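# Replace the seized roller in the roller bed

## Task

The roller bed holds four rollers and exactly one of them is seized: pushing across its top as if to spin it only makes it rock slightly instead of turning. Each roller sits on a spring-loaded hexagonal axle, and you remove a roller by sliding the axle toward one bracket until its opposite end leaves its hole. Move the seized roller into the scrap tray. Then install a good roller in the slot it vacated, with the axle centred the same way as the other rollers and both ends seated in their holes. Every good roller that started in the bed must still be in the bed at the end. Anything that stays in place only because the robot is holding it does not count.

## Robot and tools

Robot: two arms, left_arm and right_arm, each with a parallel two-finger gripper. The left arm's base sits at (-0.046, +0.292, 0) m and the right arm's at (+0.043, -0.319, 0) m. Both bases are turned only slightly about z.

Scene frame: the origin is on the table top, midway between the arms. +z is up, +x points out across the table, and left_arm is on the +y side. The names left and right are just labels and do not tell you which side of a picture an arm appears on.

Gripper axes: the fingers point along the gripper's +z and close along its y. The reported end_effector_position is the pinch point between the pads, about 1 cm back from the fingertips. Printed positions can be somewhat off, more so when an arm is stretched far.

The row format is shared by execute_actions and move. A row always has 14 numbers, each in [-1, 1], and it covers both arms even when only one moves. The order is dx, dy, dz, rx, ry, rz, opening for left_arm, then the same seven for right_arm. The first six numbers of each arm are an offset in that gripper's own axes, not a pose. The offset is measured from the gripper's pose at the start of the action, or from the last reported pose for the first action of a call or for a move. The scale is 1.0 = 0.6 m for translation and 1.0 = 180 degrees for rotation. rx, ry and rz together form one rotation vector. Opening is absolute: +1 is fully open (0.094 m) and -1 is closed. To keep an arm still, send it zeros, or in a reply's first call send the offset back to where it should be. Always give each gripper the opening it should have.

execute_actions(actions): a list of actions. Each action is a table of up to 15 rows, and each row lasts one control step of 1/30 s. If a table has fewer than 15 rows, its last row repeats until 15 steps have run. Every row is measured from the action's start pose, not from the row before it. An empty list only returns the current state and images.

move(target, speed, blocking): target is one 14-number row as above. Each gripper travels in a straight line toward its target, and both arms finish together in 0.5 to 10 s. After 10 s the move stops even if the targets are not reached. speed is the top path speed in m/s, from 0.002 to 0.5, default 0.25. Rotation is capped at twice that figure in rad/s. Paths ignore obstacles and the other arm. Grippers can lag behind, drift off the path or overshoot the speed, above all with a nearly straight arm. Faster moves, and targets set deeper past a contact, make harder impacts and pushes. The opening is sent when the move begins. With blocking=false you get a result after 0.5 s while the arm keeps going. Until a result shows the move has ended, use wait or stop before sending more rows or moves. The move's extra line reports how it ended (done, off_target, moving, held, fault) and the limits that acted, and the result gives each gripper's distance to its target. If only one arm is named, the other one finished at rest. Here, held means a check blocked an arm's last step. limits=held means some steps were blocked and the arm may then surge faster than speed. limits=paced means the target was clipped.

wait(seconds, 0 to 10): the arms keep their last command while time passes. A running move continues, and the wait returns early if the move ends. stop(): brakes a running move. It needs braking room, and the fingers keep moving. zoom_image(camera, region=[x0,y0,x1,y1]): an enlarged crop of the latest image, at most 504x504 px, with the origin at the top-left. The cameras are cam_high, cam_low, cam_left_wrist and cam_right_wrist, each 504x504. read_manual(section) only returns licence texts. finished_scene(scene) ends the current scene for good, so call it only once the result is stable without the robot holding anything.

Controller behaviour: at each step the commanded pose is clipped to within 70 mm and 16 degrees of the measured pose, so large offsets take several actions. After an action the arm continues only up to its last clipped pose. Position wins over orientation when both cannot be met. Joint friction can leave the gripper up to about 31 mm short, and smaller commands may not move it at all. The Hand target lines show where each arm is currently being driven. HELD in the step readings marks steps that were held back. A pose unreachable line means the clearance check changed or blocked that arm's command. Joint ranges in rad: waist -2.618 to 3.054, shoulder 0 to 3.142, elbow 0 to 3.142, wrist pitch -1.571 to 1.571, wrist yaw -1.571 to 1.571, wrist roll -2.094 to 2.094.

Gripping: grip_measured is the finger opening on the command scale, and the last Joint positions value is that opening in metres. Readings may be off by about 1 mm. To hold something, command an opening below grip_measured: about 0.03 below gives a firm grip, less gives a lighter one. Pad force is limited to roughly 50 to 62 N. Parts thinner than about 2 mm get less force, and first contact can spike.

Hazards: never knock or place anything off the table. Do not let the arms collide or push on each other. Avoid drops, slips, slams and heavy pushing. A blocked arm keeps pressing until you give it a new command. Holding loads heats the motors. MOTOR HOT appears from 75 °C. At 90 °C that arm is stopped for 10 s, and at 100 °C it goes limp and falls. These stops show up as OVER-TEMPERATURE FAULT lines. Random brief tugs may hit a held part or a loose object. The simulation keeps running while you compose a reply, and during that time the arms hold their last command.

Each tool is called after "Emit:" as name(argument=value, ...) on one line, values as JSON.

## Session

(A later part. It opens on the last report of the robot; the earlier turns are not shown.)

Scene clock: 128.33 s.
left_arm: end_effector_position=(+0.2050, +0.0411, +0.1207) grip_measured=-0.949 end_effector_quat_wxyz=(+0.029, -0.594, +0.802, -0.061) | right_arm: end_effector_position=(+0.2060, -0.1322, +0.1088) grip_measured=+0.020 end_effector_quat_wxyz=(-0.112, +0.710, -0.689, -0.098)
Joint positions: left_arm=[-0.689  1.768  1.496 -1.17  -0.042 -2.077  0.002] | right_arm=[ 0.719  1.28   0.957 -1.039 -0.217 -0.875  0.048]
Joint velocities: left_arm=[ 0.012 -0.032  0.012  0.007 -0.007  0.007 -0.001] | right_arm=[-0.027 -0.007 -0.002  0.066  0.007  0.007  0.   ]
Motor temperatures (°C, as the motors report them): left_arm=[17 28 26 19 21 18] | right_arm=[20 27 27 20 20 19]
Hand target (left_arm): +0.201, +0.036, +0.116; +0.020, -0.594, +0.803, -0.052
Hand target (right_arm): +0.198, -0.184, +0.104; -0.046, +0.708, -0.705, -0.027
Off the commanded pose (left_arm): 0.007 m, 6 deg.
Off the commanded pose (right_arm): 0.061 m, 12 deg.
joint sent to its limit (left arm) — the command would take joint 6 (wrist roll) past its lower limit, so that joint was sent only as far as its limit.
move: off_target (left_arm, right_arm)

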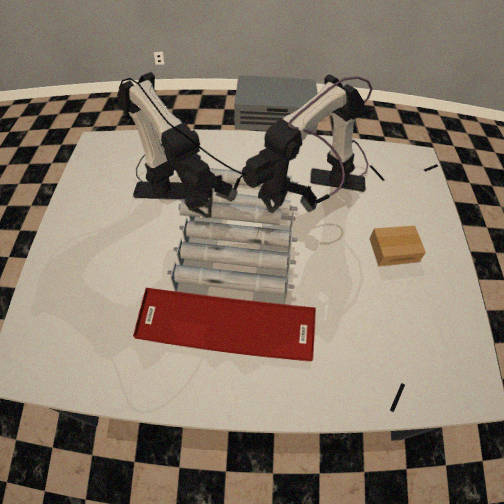

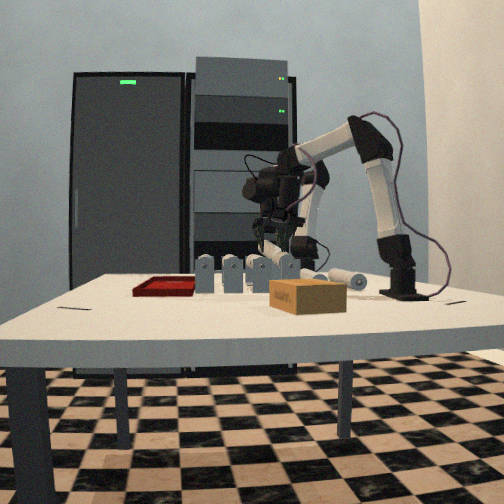

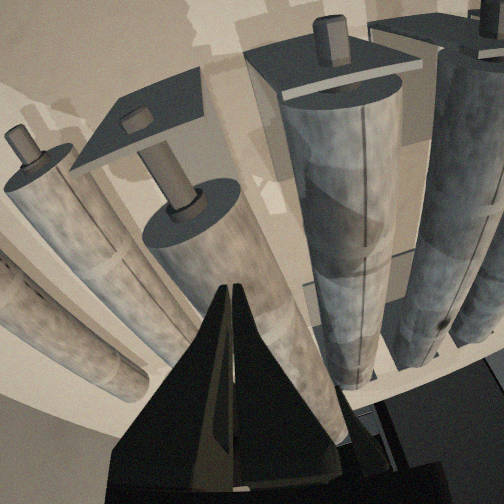

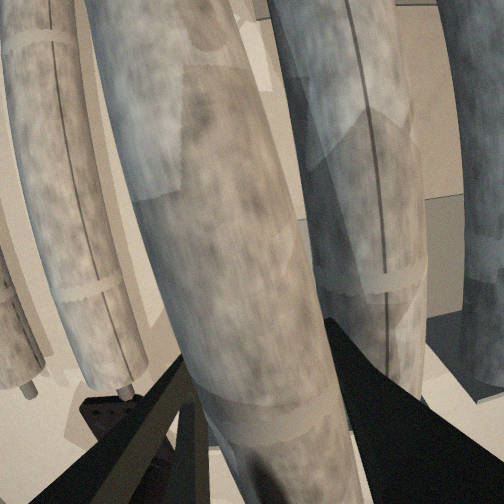

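Emit:
move(target=[0,0,-0.02,0,0,0,0.6,0.03,0.05,0,0,0.05,0,0], speed=0.04)

Emit:
move(target=[0,0.01,0.08,0,0,0,0.6,0.03,0,0,0,0,0,0], speed=0.04)

Emit:
move(target=[0,0,0,0,0,0,0,0.03,0,0,0,0,0,0])

Emit:
move(target=[0.11,-0.02,-0.03,0,0,0,0,0.11,0.02,-0.04,0,0.03,0,0], speed=0.04)

Scene clock: 133.93 s.
left_arm: end_effector_position=(+0.2046, +0.0413, +0.1276) grip_measured=+0.599 end_effector_quat_wxyz=(+0.029, -0.594, +0.802, -0.060) | right_arm: end_effector_position=(+0.1937, -0.1171, +0.1064) grip_measured=+0.020 end_effector_quat_wxyz=(-0.107, +0.698, -0.704, -0.079)
Joint positions: left_arm=[-0.689  1.768  1.524 -1.2   -0.041 -2.077  0.075] | right_arm=[ 0.846  1.286  0.957 -1.018 -0.146 -0.716  0.048]
Joint velocities: left_arm=[-0.017 -0.017 -0.007 -0.037 -0.007 -0.007 -0.   ] | right_arm=[ 0.012 -0.027  0.012  0.022  0.037 -0.007 -0.001]
Motor temperatures (°C, as the motors report them): left_arm=[17 28 27 19 21 18] | right_arm=[20 27 27 20 21 19]
Hand target (left_arm): +0.204, +0.042, +0.132; +0.029, -0.594, +0.802, -0.061
Hand target (right_arm): +0.178, -0.148, +0.102; -0.059, +0.715, -0.695, -0.044
Off the commanded pose (left_arm): 0.005 m, 0 deg.
Off the commanded pose (right_arm): 0.037 m, 7 deg.
move: off_target (right_arm)

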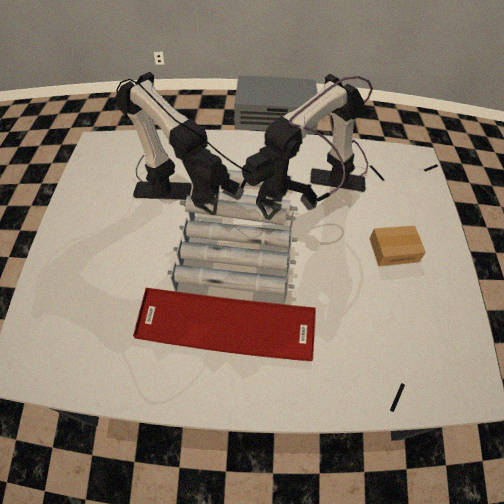

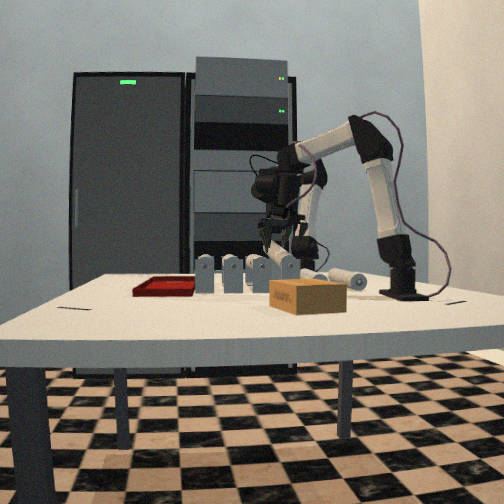

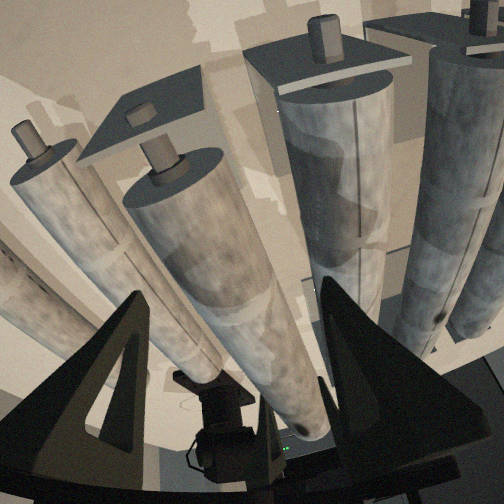

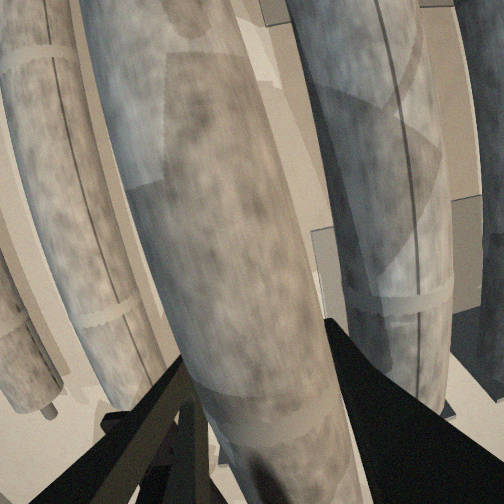

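Scene clock: 135.53 s.
left_arm: end_effector_position=(+0.2066, +0.0393, +0.0908) grip_measured=+0.599 end_effector_quat_wxyz=(+0.030, -0.593, +0.801, -0.072) | right_arm: end_effector_position=(+0.1965, -0.1124, +0.1057) grip_measured=+0.020 end_effector_quat_wxyz=(-0.125, +0.696, -0.699, -0.105)
Joint positions: left_arm=[-0.689  1.768  1.374 -1.026 -0.041 -2.077  0.075] | right_arm=[ 0.811  1.275  0.931 -0.969 -0.206 -0.744  0.048]
Joint velocities: left_arm=[ 0.022  0.007  0.002 -0.051  0.022  0.051 -0.   ] | right_arm=[ 0.007 -0.017 -0.002  0.051 -0.081 -0.022  0.001]
Motor temperatures (°C, as the motors report them): left_arm=[17 28 27 19 21 18] | right_arm=[20 27 27 20 20 19]
Hand target (left_arm): +0.204, +0.041, +0.079; +0.029, -0.594, +0.802, -0.060
Hand target (right_arm): +0.194, -0.133, +0.102; -0.107, +0.698, -0.704, -0.080
Off the commanded pose (left_arm): 0.012 m, 1 deg.
Off the commanded pose (right_arm): 0.023 m, 4 deg.
move: off_target (left_arm, right_arm)

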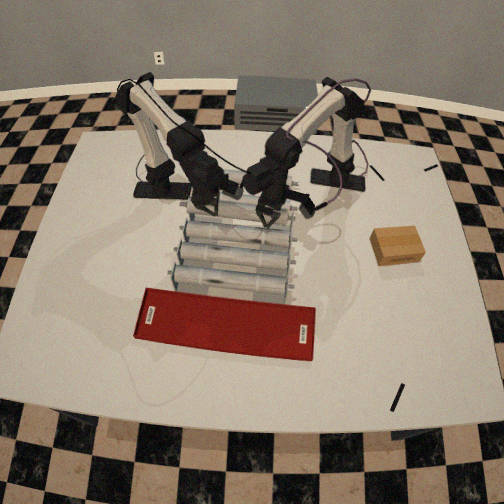

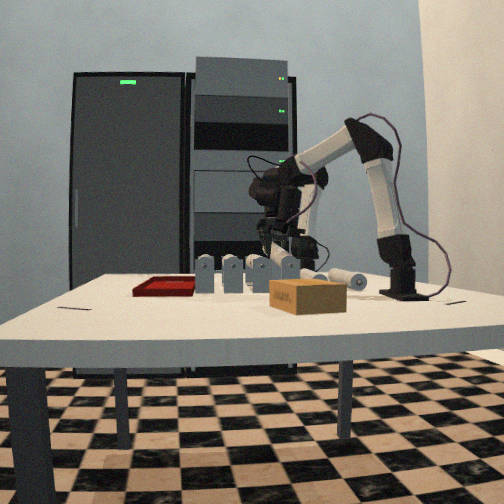

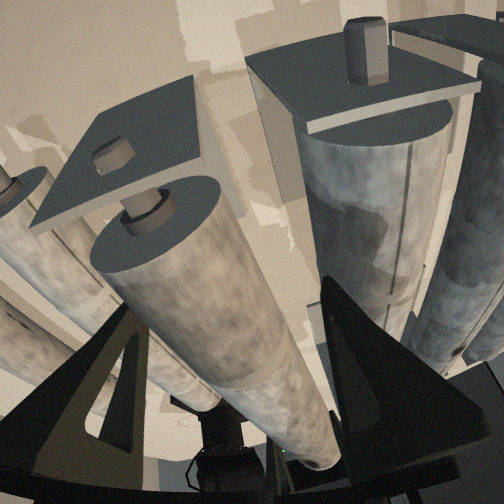

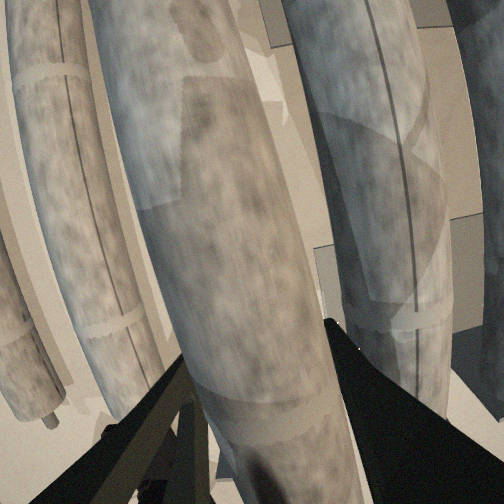

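Scene clock: 136.23 s.
left_arm: end_effector_position=(+0.1992, +0.0413, +0.0892) grip_measured=+0.110 end_effector_quat_wxyz=(+0.019, -0.597, +0.800, -0.060) | right_arm: end_effector_position=(+0.1962, -0.1121, +0.1059) grip_measured=+0.020 end_effector_quat_wxyz=(-0.136, +0.691, -0.698, -0.129)
Joint positions: left_arm=[-0.691  1.768  1.371 -1.051 -0.022 -2.088  0.052] | right_arm=[ 0.776  1.256  0.906 -0.946 -0.261 -0.764  0.048]
Joint velocities: left_arm=[-0.002 -0.007  0.007 -0.007 -0.051 -0.066 -0.001] | right_arm=[ 0.007  0.007 -0.017 -0.007  0.007  0.007 -0.   ]
Motor temperatures (°C, as the motors report them): left_arm=[17 28 27 19 21 18] | right_arm=[20 27 27 20 20 19]
Hand target (left_arm): +0.207, +0.039, +0.091; +0.030, -0.593, +0.801, -0.072
Hand target (right_arm): +0.197, -0.129, +0.100; -0.125, +0.696, -0.700, -0.106
Off the commanded pose (left_arm): 0.008 m, 2 deg.
Off the commanded pose (right_arm): 0.018 m, 3 deg.
move: off_target (right_arm)

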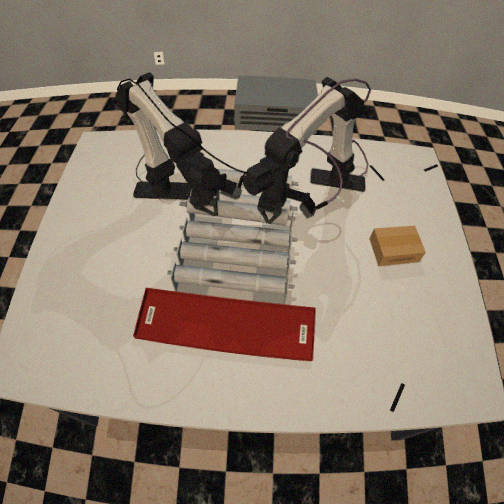

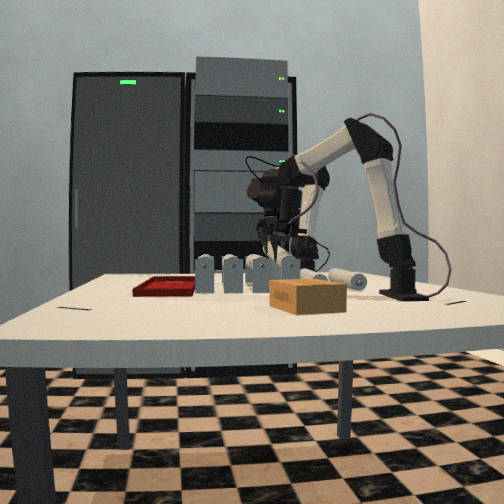

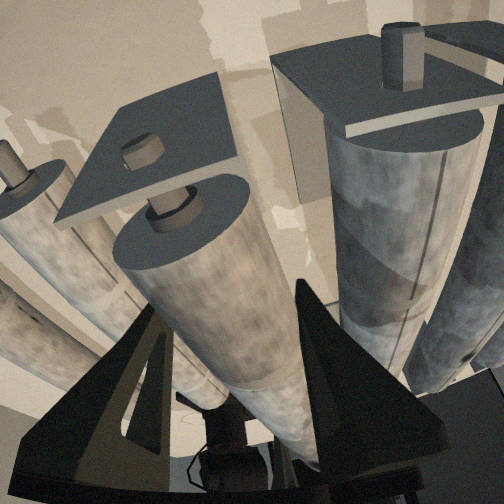

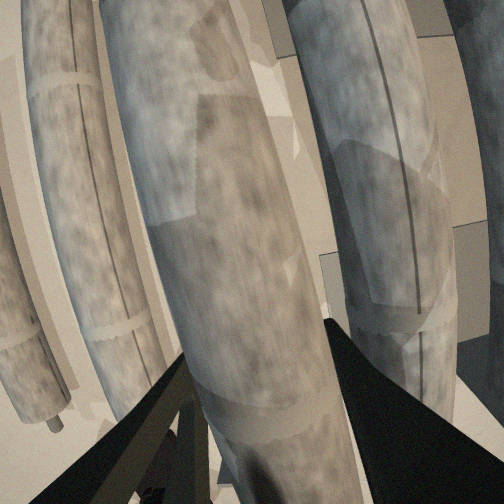

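Scene clock: 138.30 s.
left_arm: end_effector_position=(+0.2067, -0.0150, +0.0995) grip_measured=+0.109 end_effector_quat_wxyz=(+0.007, -0.565, +0.822, -0.067) | right_arm: end_effector_position=(+0.1941, -0.1672, +0.1131) grip_measured=+0.020 end_effector_quat_wxyz=(-0.131, +0.671, -0.721, -0.110)
Joint positions: left_arm=[-0.766  1.934  1.626 -1.129 -0.002 -2.088  0.052] | right_arm=[ 0.597  1.116  0.862 -1.09  -0.26  -0.889  0.048]
Joint velocities: left_arm=[-0.002 -0.027 -0.002 -0.051 -0.051 -0.007  0.   ] | right_arm=[-0.002 -0.017 -0.002 -0.007 -0.007  0.037  0.   ]
Motor temperatures (°C, as the motors report them): left_arm=[17 29 27 19 21 18] | right_arm=[20 27 27 20 20 19]
Hand target (left_arm): +0.190, -0.024, +0.110; -0.004, -0.550, +0.833, -0.064
Hand target (right_arm): +0.185, -0.181, +0.104; -0.105, +0.695, -0.705, -0.096
Off the commanded pose (left_arm): 0.022 m, 5 deg.
Off the commanded pose (right_arm): 0.021 m, 5 deg.
joint sent to its limit (left arm) — the command would take joint 6 (wrist roll) past its lower limit, so that joint was sent only as far as its limit.
move: off_target (left_arm, right_arm)

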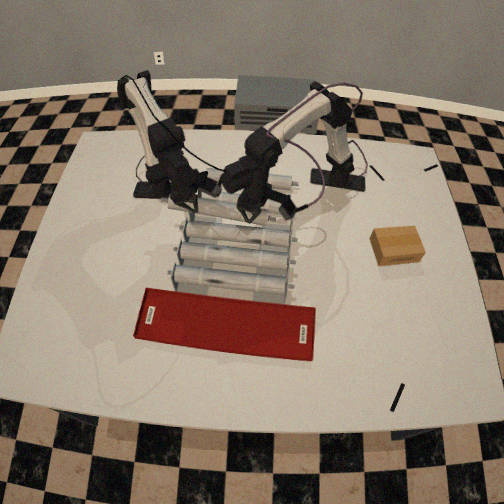

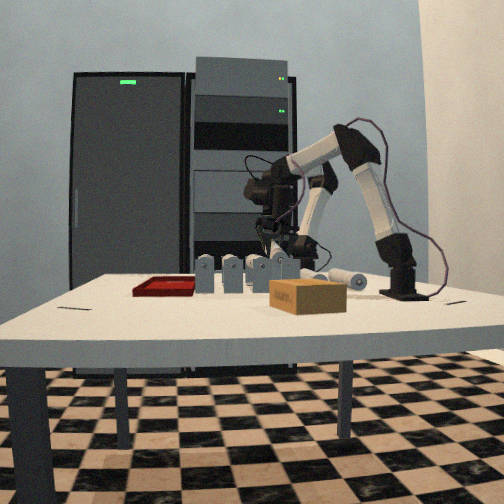

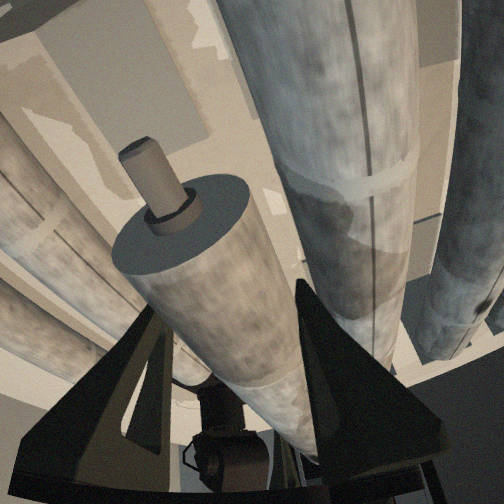

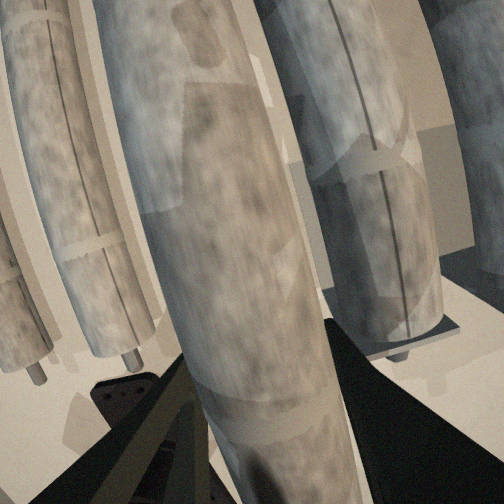

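Emit:
move(target=[0,0,-0.15,0,0,0,0.7,0,0,0,0,0,0,-0.06], speed=0.1)

Emit:
move(target=[-0.35,0.1,0,0,0,0,0.7,0,0,-0.12,0,0,0,-0.06], speed=0.12)

Emit:
move(target=[0,0,0,0,0,0,0.7,-0.1,-0.56,0.03,0,0,0,-0.06], speed=0.15)

Emit:
move(target=[0,0,0,0,0,0,0.7,0.04,0,0.17,0,0,0,-0.06], speed=0.1)

Scene clock: 143.67 s.
left_arm: end_effector_position=(+0.2011, -0.0080, +0.1896) grip_measured=+0.699 end_effector_quat_wxyz=(+0.007, -0.565, +0.822, -0.074) | right_arm: end_effector_position=(+0.1939, -0.1695, +0.1121) grip_measured=+0.020 end_effector_quat_wxyz=(-0.126, +0.671, -0.723, -0.105)
Joint positions: left_arm=[-0.766  1.923  1.97  -1.469 -0.002 -2.088  0.08 ] | right_arm=[ 0.596  1.117  0.862 -1.096 -0.249 -0.888  0.048]
Joint velocities: left_arm=[-0.007  0.022 -0.002 -0.007 -0.022  0.007 -0.   ] | right_arm=[ 0.017  0.002 -0.012 -0.007  0.022 -0.022  0.001]
Motor temperatures (°C, as the motors report them): left_arm=[18 30 28 19 21 18] | right_arm=[20 26 27 20 20 19]
Hand target (left_arm): +0.199, -0.007, +0.189; +0.006, -0.564, +0.823, -0.067
Hand target (right_arm): +0.194, -0.167, +0.113; -0.131, +0.671, -0.721, -0.110
Off the commanded pose (left_arm): 0.003 m, 1 deg.
Off the commanded pose (right_arm): 0.003 m, 1 deg.
joint sent to its limit (left arm) — the command would take joint 6 (wrist roll) past its lower limit, so that joint was sent only as far as its limit.
move: done

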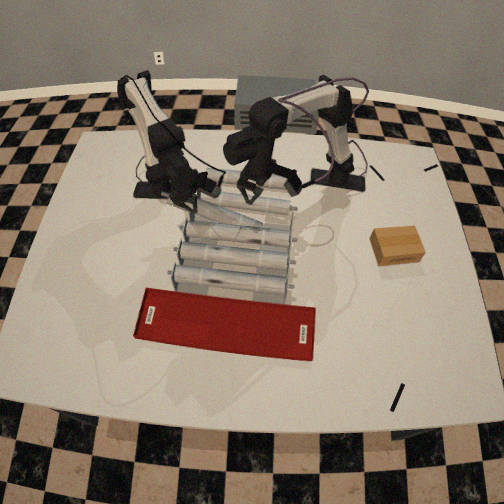

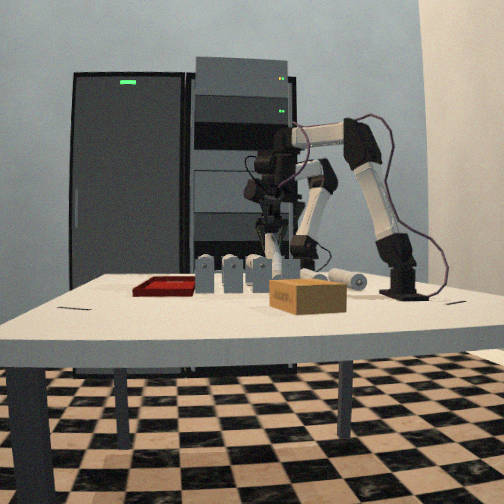

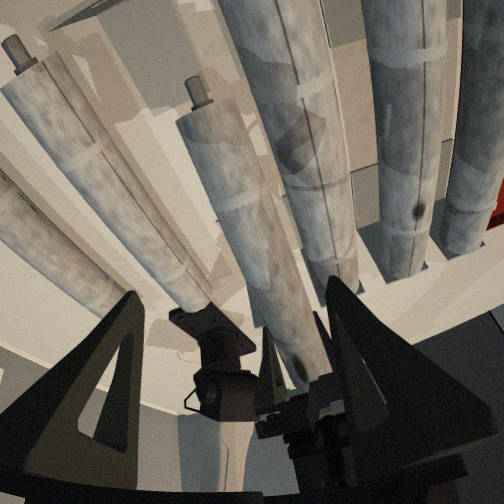

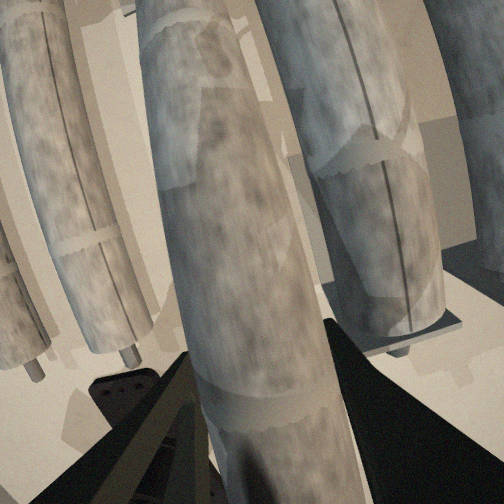

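Scene clock: 146.03 s.
left_arm: end_effector_position=(+0.2251, +0.2103, +0.1740) grip_measured=+0.699 end_effector_quat_wxyz=(+0.019, -0.568, +0.820, -0.069) | right_arm: end_effector_position=(+0.1829, -0.2061, +0.1611) grip_measured=+0.020 end_effector_quat_wxyz=(-0.077, +0.671, -0.732, -0.088)
Joint positions: left_arm=[-0.14   1.505  1.427 -1.363  0.061 -1.472  0.08 ] | right_arm=[ 0.495  1.117  1.081 -1.429 -0.211 -0.993  0.048]
Joint velocities: left_arm=[ 0.012 -0.007  0.007  0.007  0.007 -0.022  0.   ] | right_arm=[-0.002 -0.002 -0.012 -0.051 -0.022 -0.095  0.   ]
Motor temperatures (°C, as the motors report them): left_arm=[17 30 28 19 21 18] | right_arm=[20 26 27 20 20 19]
Hand target (left_arm): +0.222, +0.211, +0.172; +0.015, -0.565, +0.821, -0.074
Hand target (right_arm): +0.191, -0.193, +0.181; +0.127, -0.671, +0.723, +0.104
Off the commanded pose (left_arm): 0.008 m, 1 deg.
Off the commanded pose (right_arm): 0.025 m, 6 deg.
move: off_target (right_arm)

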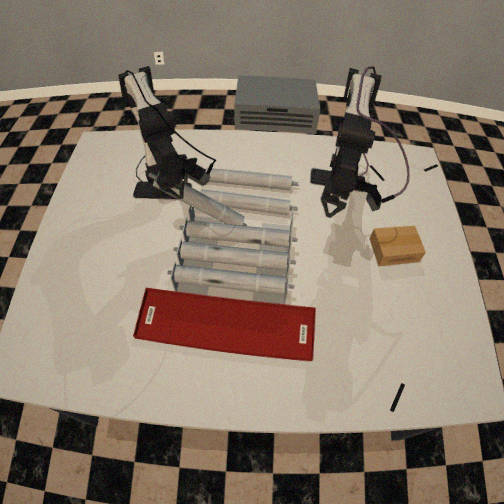

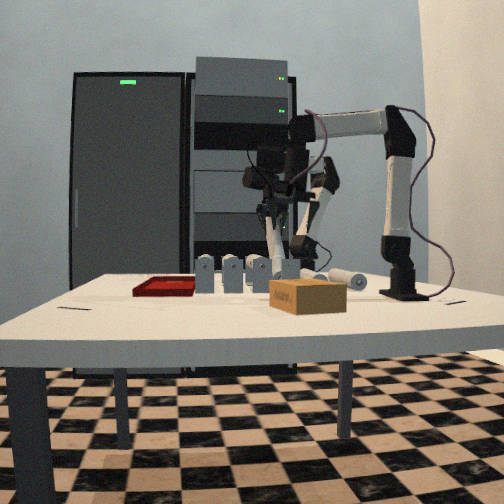

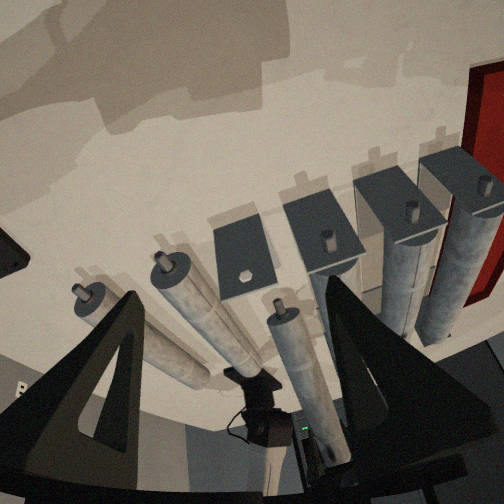

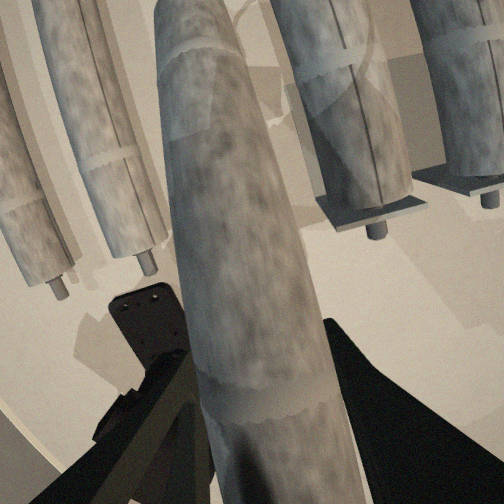

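Scene clock: 148.67 s.
left_arm: end_effector_position=(+0.2251, +0.2103, +0.1740) grip_measured=+0.699 end_effector_quat_wxyz=(+0.019, -0.568, +0.820, -0.069) | right_arm: end_effector_position=(+0.5240, -0.1639, +0.1588) grip_measured=-0.058 end_effector_quat_wxyz=(-0.158, +0.665, -0.728, -0.048)
Joint positions: left_arm=[-0.14   1.505  1.427 -1.363  0.061 -1.472  0.08 ] | right_arm=[ 0.249  2.433  2.636 -1.539 -0.236 -1.219  0.044]
Joint velocities: left_arm=[-0.002 -0.012 -0.012  0.007 -0.066 -0.007 -0.   ] | right_arm=[ 0.007  0.002  0.046 -0.007 -0.037  0.007 -0.001]
Motor temperatures (°C, as the motors report them): left_arm=[17 30 28 19 20 18] | right_arm=[20 26 28 21 20 19]
Hand target (left_arm): +0.225, +0.210, +0.174; +0.019, -0.568, +0.820, -0.069
Hand target (right_arm): +0.523, -0.167, +0.153; +0.148, -0.661, +0.733, +0.055
Off the commanded pose (left_arm): 0.000 m, 0 deg.
Off the commanded pose (right_arm): 0.013 m, 10 deg.
joint sent to its limit (right arm) — the command would take joint 4 (wrist pitch) past its lower limit, so that joint was sent only as far as its limit.
move: off_target (right_arm); limits=paced

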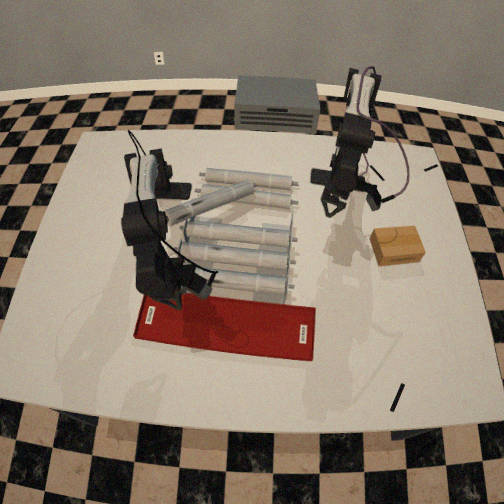

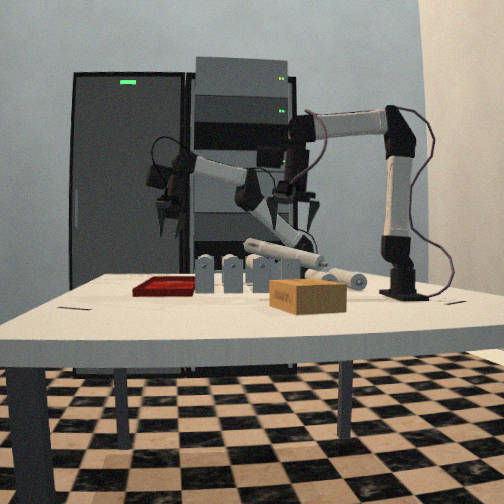

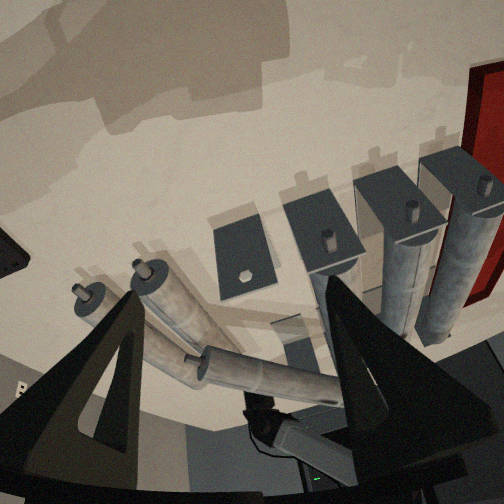

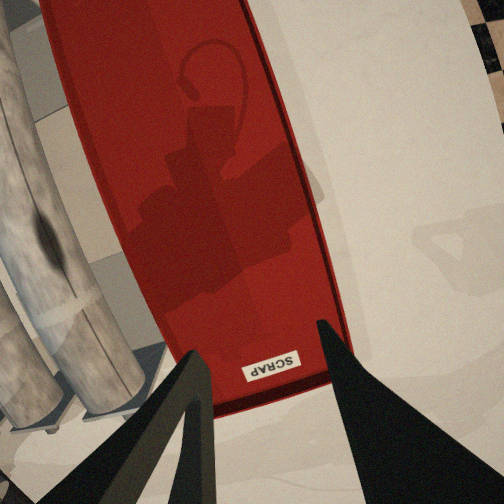

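Scene clock: 150.27 s.
left_arm: end_effector_position=(+0.2251, +0.2103, +0.1740) grip_measured=+0.699 end_effector_quat_wxyz=(+0.019, -0.568, +0.820, -0.069) | right_arm: end_effector_position=(+0.5413, -0.1598, +0.0663) grip_measured=-0.058 end_effector_quat_wxyz=(-0.165, +0.665, -0.727, -0.044)
Joint positions: left_arm=[-0.14   1.505  1.427 -1.363  0.061 -1.472  0.08 ] | right_arm=[ 0.249  2.374  2.146 -1.091 -0.236 -1.219  0.044]
Joint velocities: left_arm=[-0.012 -0.007  0.012 -0.037 -0.051 -0.007 -0.001] | right_arm=[-0.012  0.007  0.007  0.051 -0.022  0.051 -0.001]
Motor temperatures (°C, as the motors report them): left_arm=[17 30 28 19 20 18] | right_arm=[20 27 28 21 20 19]
Hand target (left_arm): +0.225, +0.210, +0.174; +0.019, -0.568, +0.820, -0.069
Hand target (right_arm): +0.539, -0.160, +0.055; +0.158, -0.665, +0.728, +0.048
Off the commanded pose (left_arm): 0.000 m, 0 deg.
Off the commanded pose (right_arm): 0.011 m, 1 deg.
move: off_target (right_arm)

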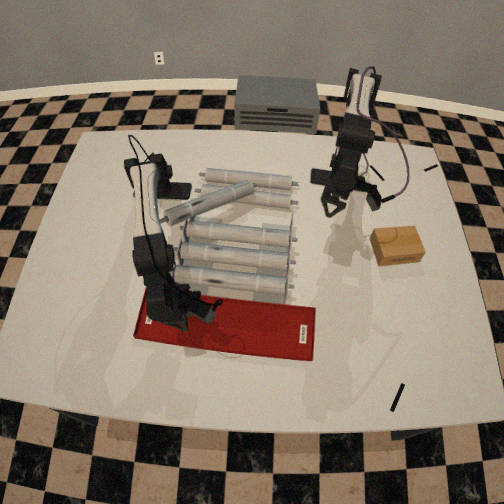

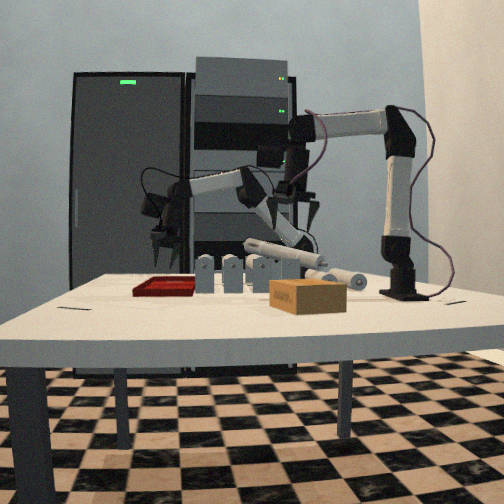

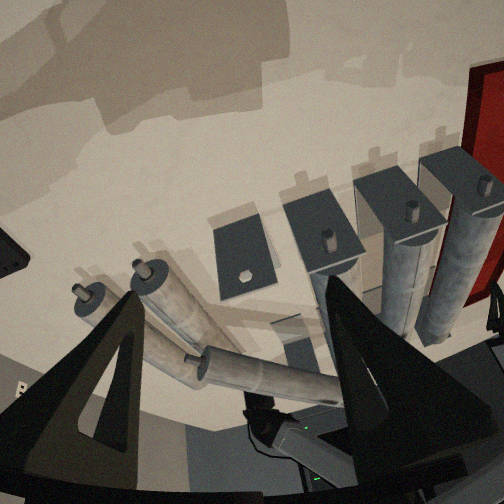

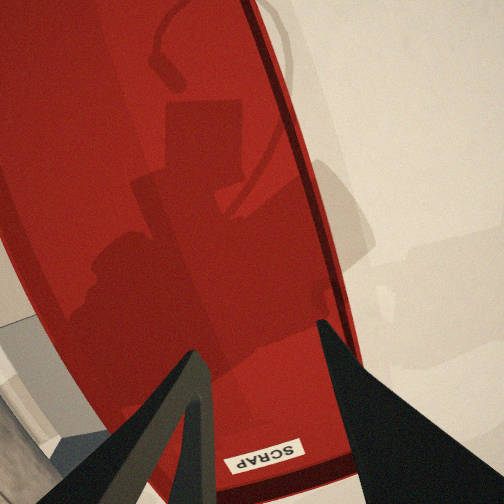

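Emit:
move(target=[0,0,0,0,0,0,0.7,-0.06,0,-0.2,-0.05,0.09,0,0.6])

Emit:
move(target=[0,0,0,0,0,0,0.7,-0.03,0.55,-0.03,0,0,-0.2,0.6])

Scene clock: 155.53 s.
left_arm: end_effector_position=(+0.2251, +0.2103, +0.1740) grip_measured=+0.699 end_effector_quat_wxyz=(+0.019, -0.568, +0.820, -0.069) | right_arm: end_effector_position=(+0.5266, -0.1580, +0.1897) grip_measured=+0.598 end_effector_quat_wxyz=(-0.155, +0.666, -0.728, +0.057)
Joint positions: left_arm=[-0.14   1.505  1.427 -1.363  0.061 -1.472  0.08 ] | right_arm=[ 0.33   2.396  2.696 -1.539 -0.024 -1.164  0.075]
Joint velocities: left_arm=[-0.012  0.002 -0.027 -0.007  0.051 -0.037  0.   ] | right_arm=[-0.012  0.007 -0.002 -0.066  0.051  0.022  0.   ]
Motor temperatures (°C, as the motors report them): left_arm=[17 29 28 19 20 18] | right_arm=[20 30 27 21 20 19]
Hand target (left_arm): +0.225, +0.210, +0.174; +0.019, -0.568, +0.820, -0.069
Hand target (right_arm): +0.521, -0.157, +0.189; +0.146, -0.666, +0.729, -0.056
Off the commanded pose (left_arm): 0.000 m, 0 deg.
Off the commanded pose (right_arm): 0.005 m, 18 deg; orientation clipped at the last step of the last action.
joint sent to its limit (right arm) — the command would take joint 4 (wrist pitch) past its lower limit, so that joint was sent only as far as its limit.
move: off_target (right_arm); limits=paced

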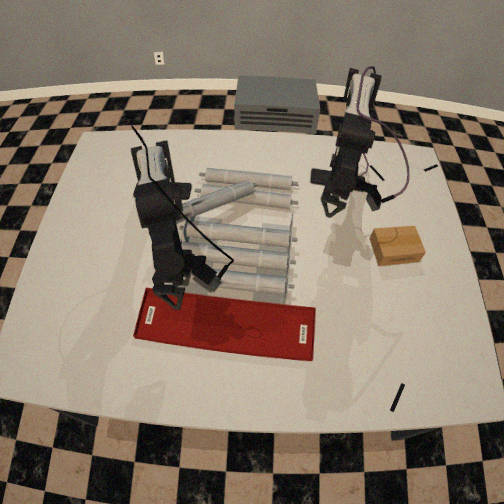

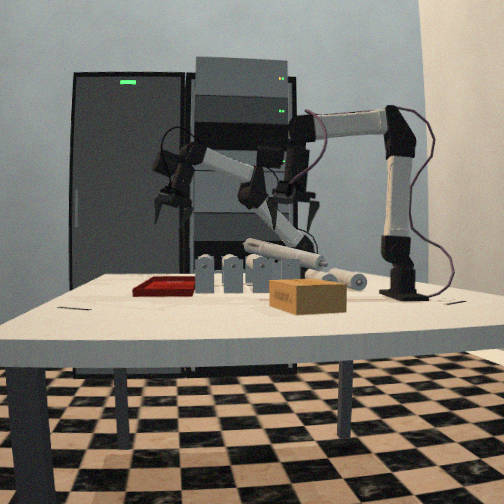

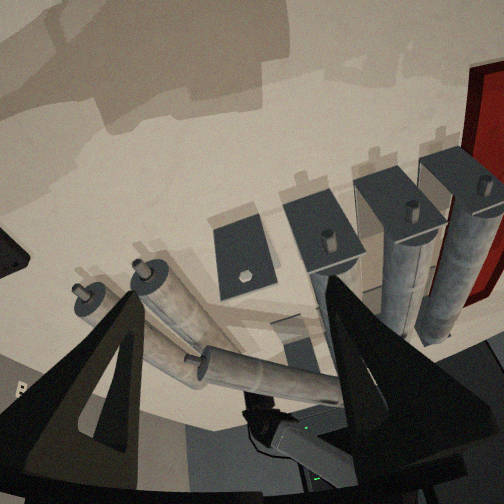

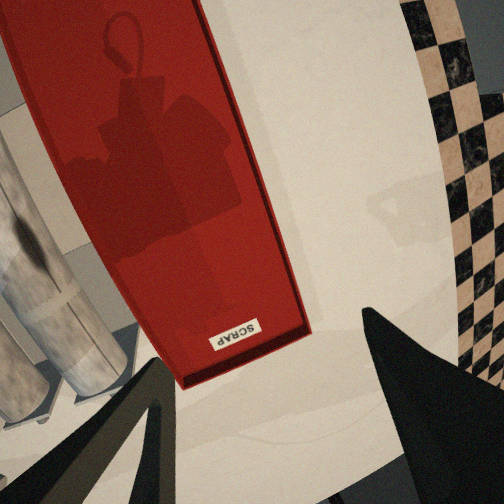

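Scene clock: 157.43 s.
left_arm: end_effector_position=(+0.2251, +0.2103, +0.1740) grip_measured=+0.699 end_effector_quat_wxyz=(+0.019, -0.568, +0.820, -0.069) | right_arm: end_effector_position=(+0.2165, -0.0988, +0.1237) grip_measured=+0.598 end_effector_quat_wxyz=(-0.159, +0.853, -0.486, +0.102)
Joint positions: left_arm=[-0.14   1.505  1.427 -1.363  0.061 -1.472  0.08 ] | right_arm=[ 1.035  1.296  0.999 -0.944  0.19  -1.119  0.075]
Joint velocities: left_arm=[ 0.017 -0.002  0.017 -0.022  0.022  0.081 -0.001] | right_arm=[-0.012 -0.007  0.017  0.066 -0.051  0.007 -0.   ]
Motor temperatures (°C, as the motors report them): left_arm=[17 29 28 19 20 18] | right_arm=[20 30 27 21 20 19]
Hand target (left_arm): +0.225, +0.210, +0.174; +0.019, -0.568, +0.820, -0.069
Hand target (right_arm): +0.206, -0.114, +0.109; -0.125, +0.859, -0.487, +0.102
Off the commanded pose (left_arm): 0.000 m, 0 deg.
Off the commanded pose (right_arm): 0.015 m, 3 deg.
move: off_target (right_arm)

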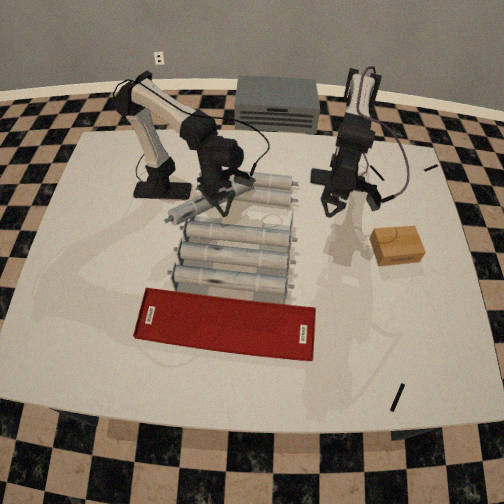

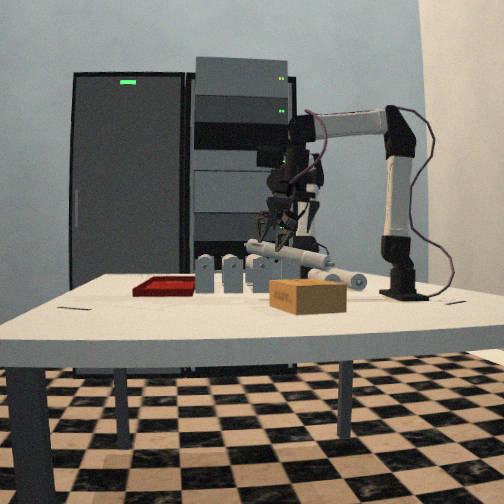

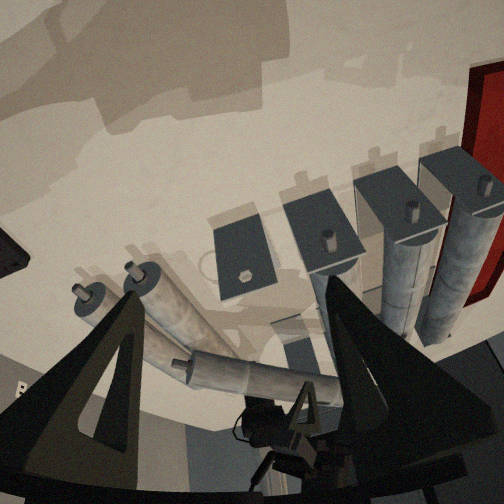

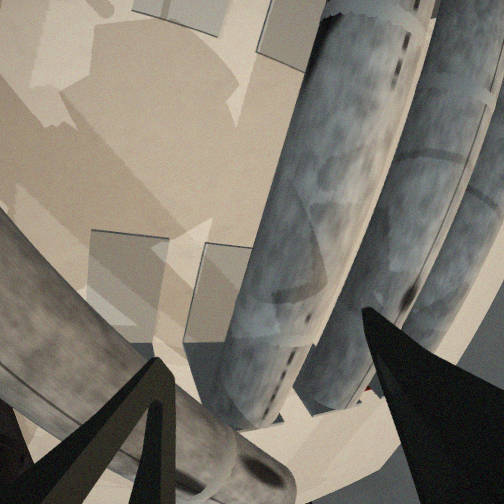

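Emit:
move(target=[0,0,0,0,0,0,0.7,0,0.03,-0.09,-0.12,0,0,0.7], speed=0.1)

Emit:
move(target=[0,0,0,0,0,0,0.7,0,0.02,0.05,0,0,0,0.7], speed=0.06)

Scene clock: 162.13 s.
left_arm: end_effector_position=(+0.2251, +0.2103, +0.1740) grip_measured=+0.699 end_effector_quat_wxyz=(+0.019, -0.568, +0.820, -0.069) | right_arm: end_effector_position=(+0.1837, -0.1155, +0.1676) grip_measured=+0.698 end_effector_quat_wxyz=(-0.006, +0.867, -0.497, +0.015)
Joint positions: left_arm=[-0.14   1.505  1.427 -1.363  0.061 -1.472  0.08 ] | right_arm=[ 1.002  1.476  1.384 -1.464  0.03  -1.115  0.08 ]
Joint velocities: left_arm=[-0.012 -0.007  0.007 -0.007  0.022  0.051 -0.   ] | right_arm=[-0.002  0.012 -0.017 -0.007 -0.051  0.081 -0.   ]
Motor temperatures (°C, as the motors report them): left_arm=[17 29 28 19 20 18] | right_arm=[20 29 27 21 20 19]
Hand target (left_arm): +0.225, +0.210, +0.174; +0.019, -0.568, +0.820, -0.069
Hand target (right_arm): +0.184, -0.116, +0.168; +0.005, +0.866, -0.499, +0.011
Off the commanded pose (left_arm): 0.000 m, 0 deg.
Off the commanded pose (right_arm): 0.002 m, 1 deg.
move: done

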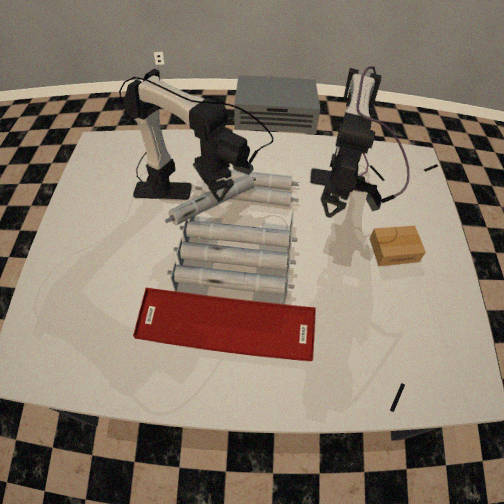

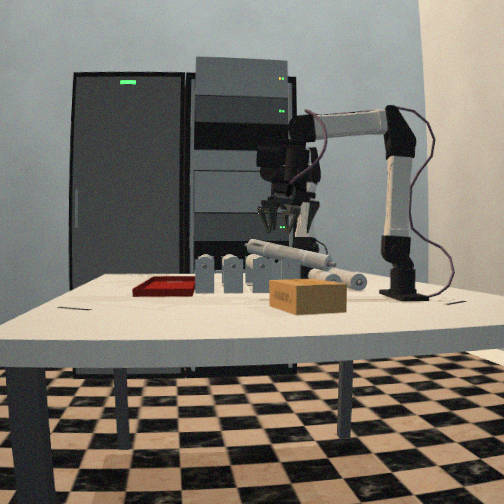

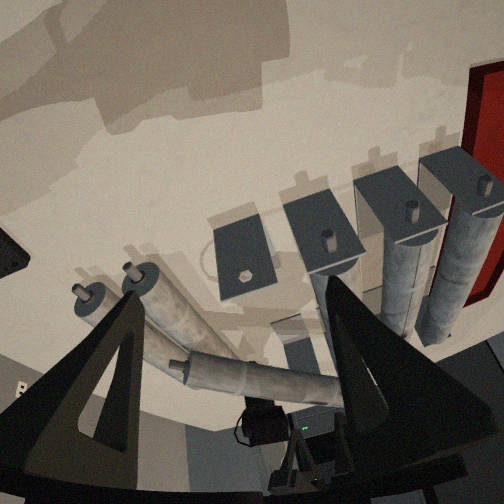

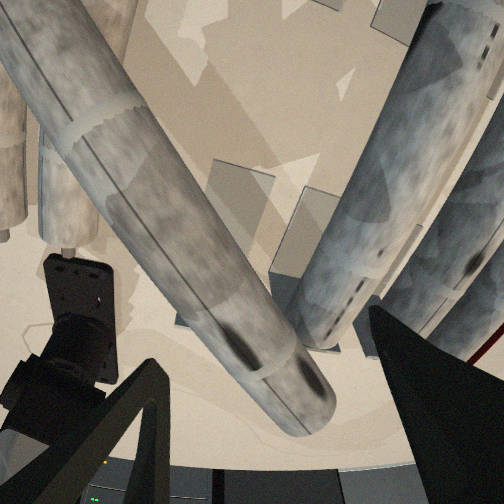

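Scene clock: 163.13 s.
left_arm: end_effector_position=(+0.2251, +0.2103, +0.1740) grip_measured=+0.699 end_effector_quat_wxyz=(+0.019, -0.568, +0.820, -0.069) | right_arm: end_effector_position=(+0.1771, -0.1218, +0.1408) grip_measured=+0.698 end_effector_quat_wxyz=(-0.003, +0.867, -0.498, +0.015)
Joint positions: left_arm=[-0.14   1.505  1.427 -1.363  0.061 -1.472  0.08 ] | right_arm=[ 1.011  1.439  1.244 -1.368  0.03  -1.105  0.08 ]
Joint velocities: left_arm=[ 0.012 -0.007 -0.007 -0.022 -0.022 -0.007 -0.001] | right_arm=[-0.017 -0.012 -0.012 -0.007 -0.037 -0.051  0.   ]
Motor temperatures (°C, as the motors report them): left_arm=[17 29 28 19 20 18] | right_arm=[20 29 27 21 20 19]
Hand target (left_arm): +0.225, +0.210, +0.174; +0.019, -0.568, +0.820, -0.069
Hand target (right_arm): +0.175, -0.122, +0.137; -0.006, +0.868, -0.497, +0.015
Off the commanded pose (left_arm): 0.000 m, 0 deg.
Off the commanded pose (right_arm): 0.004 m, 0 deg.
move: done

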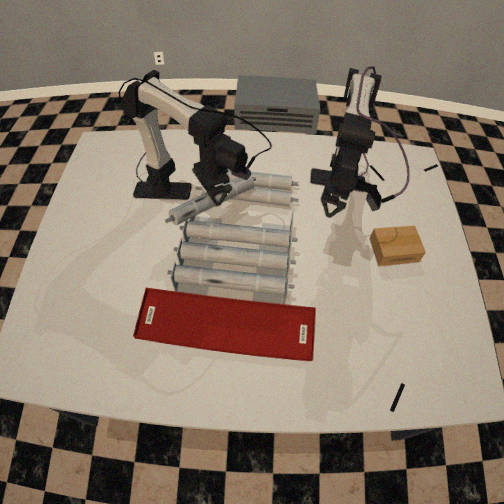

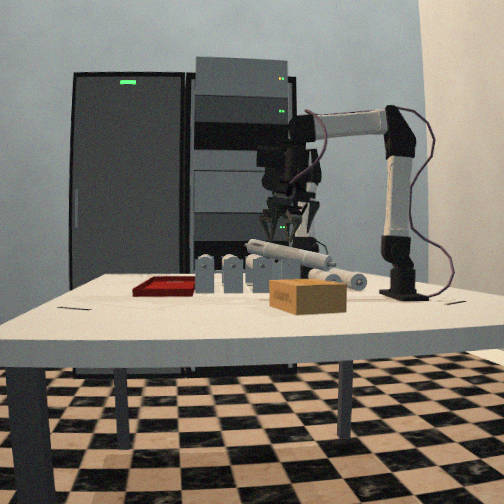

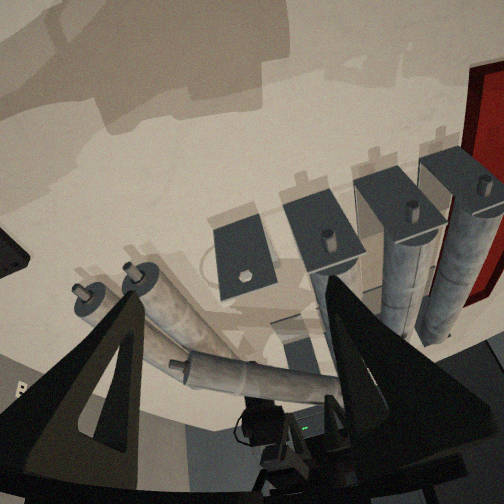

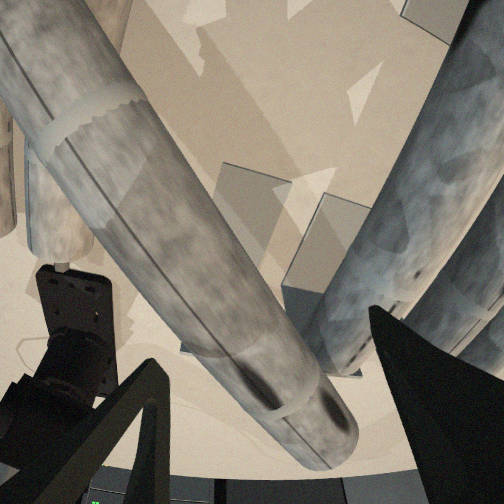

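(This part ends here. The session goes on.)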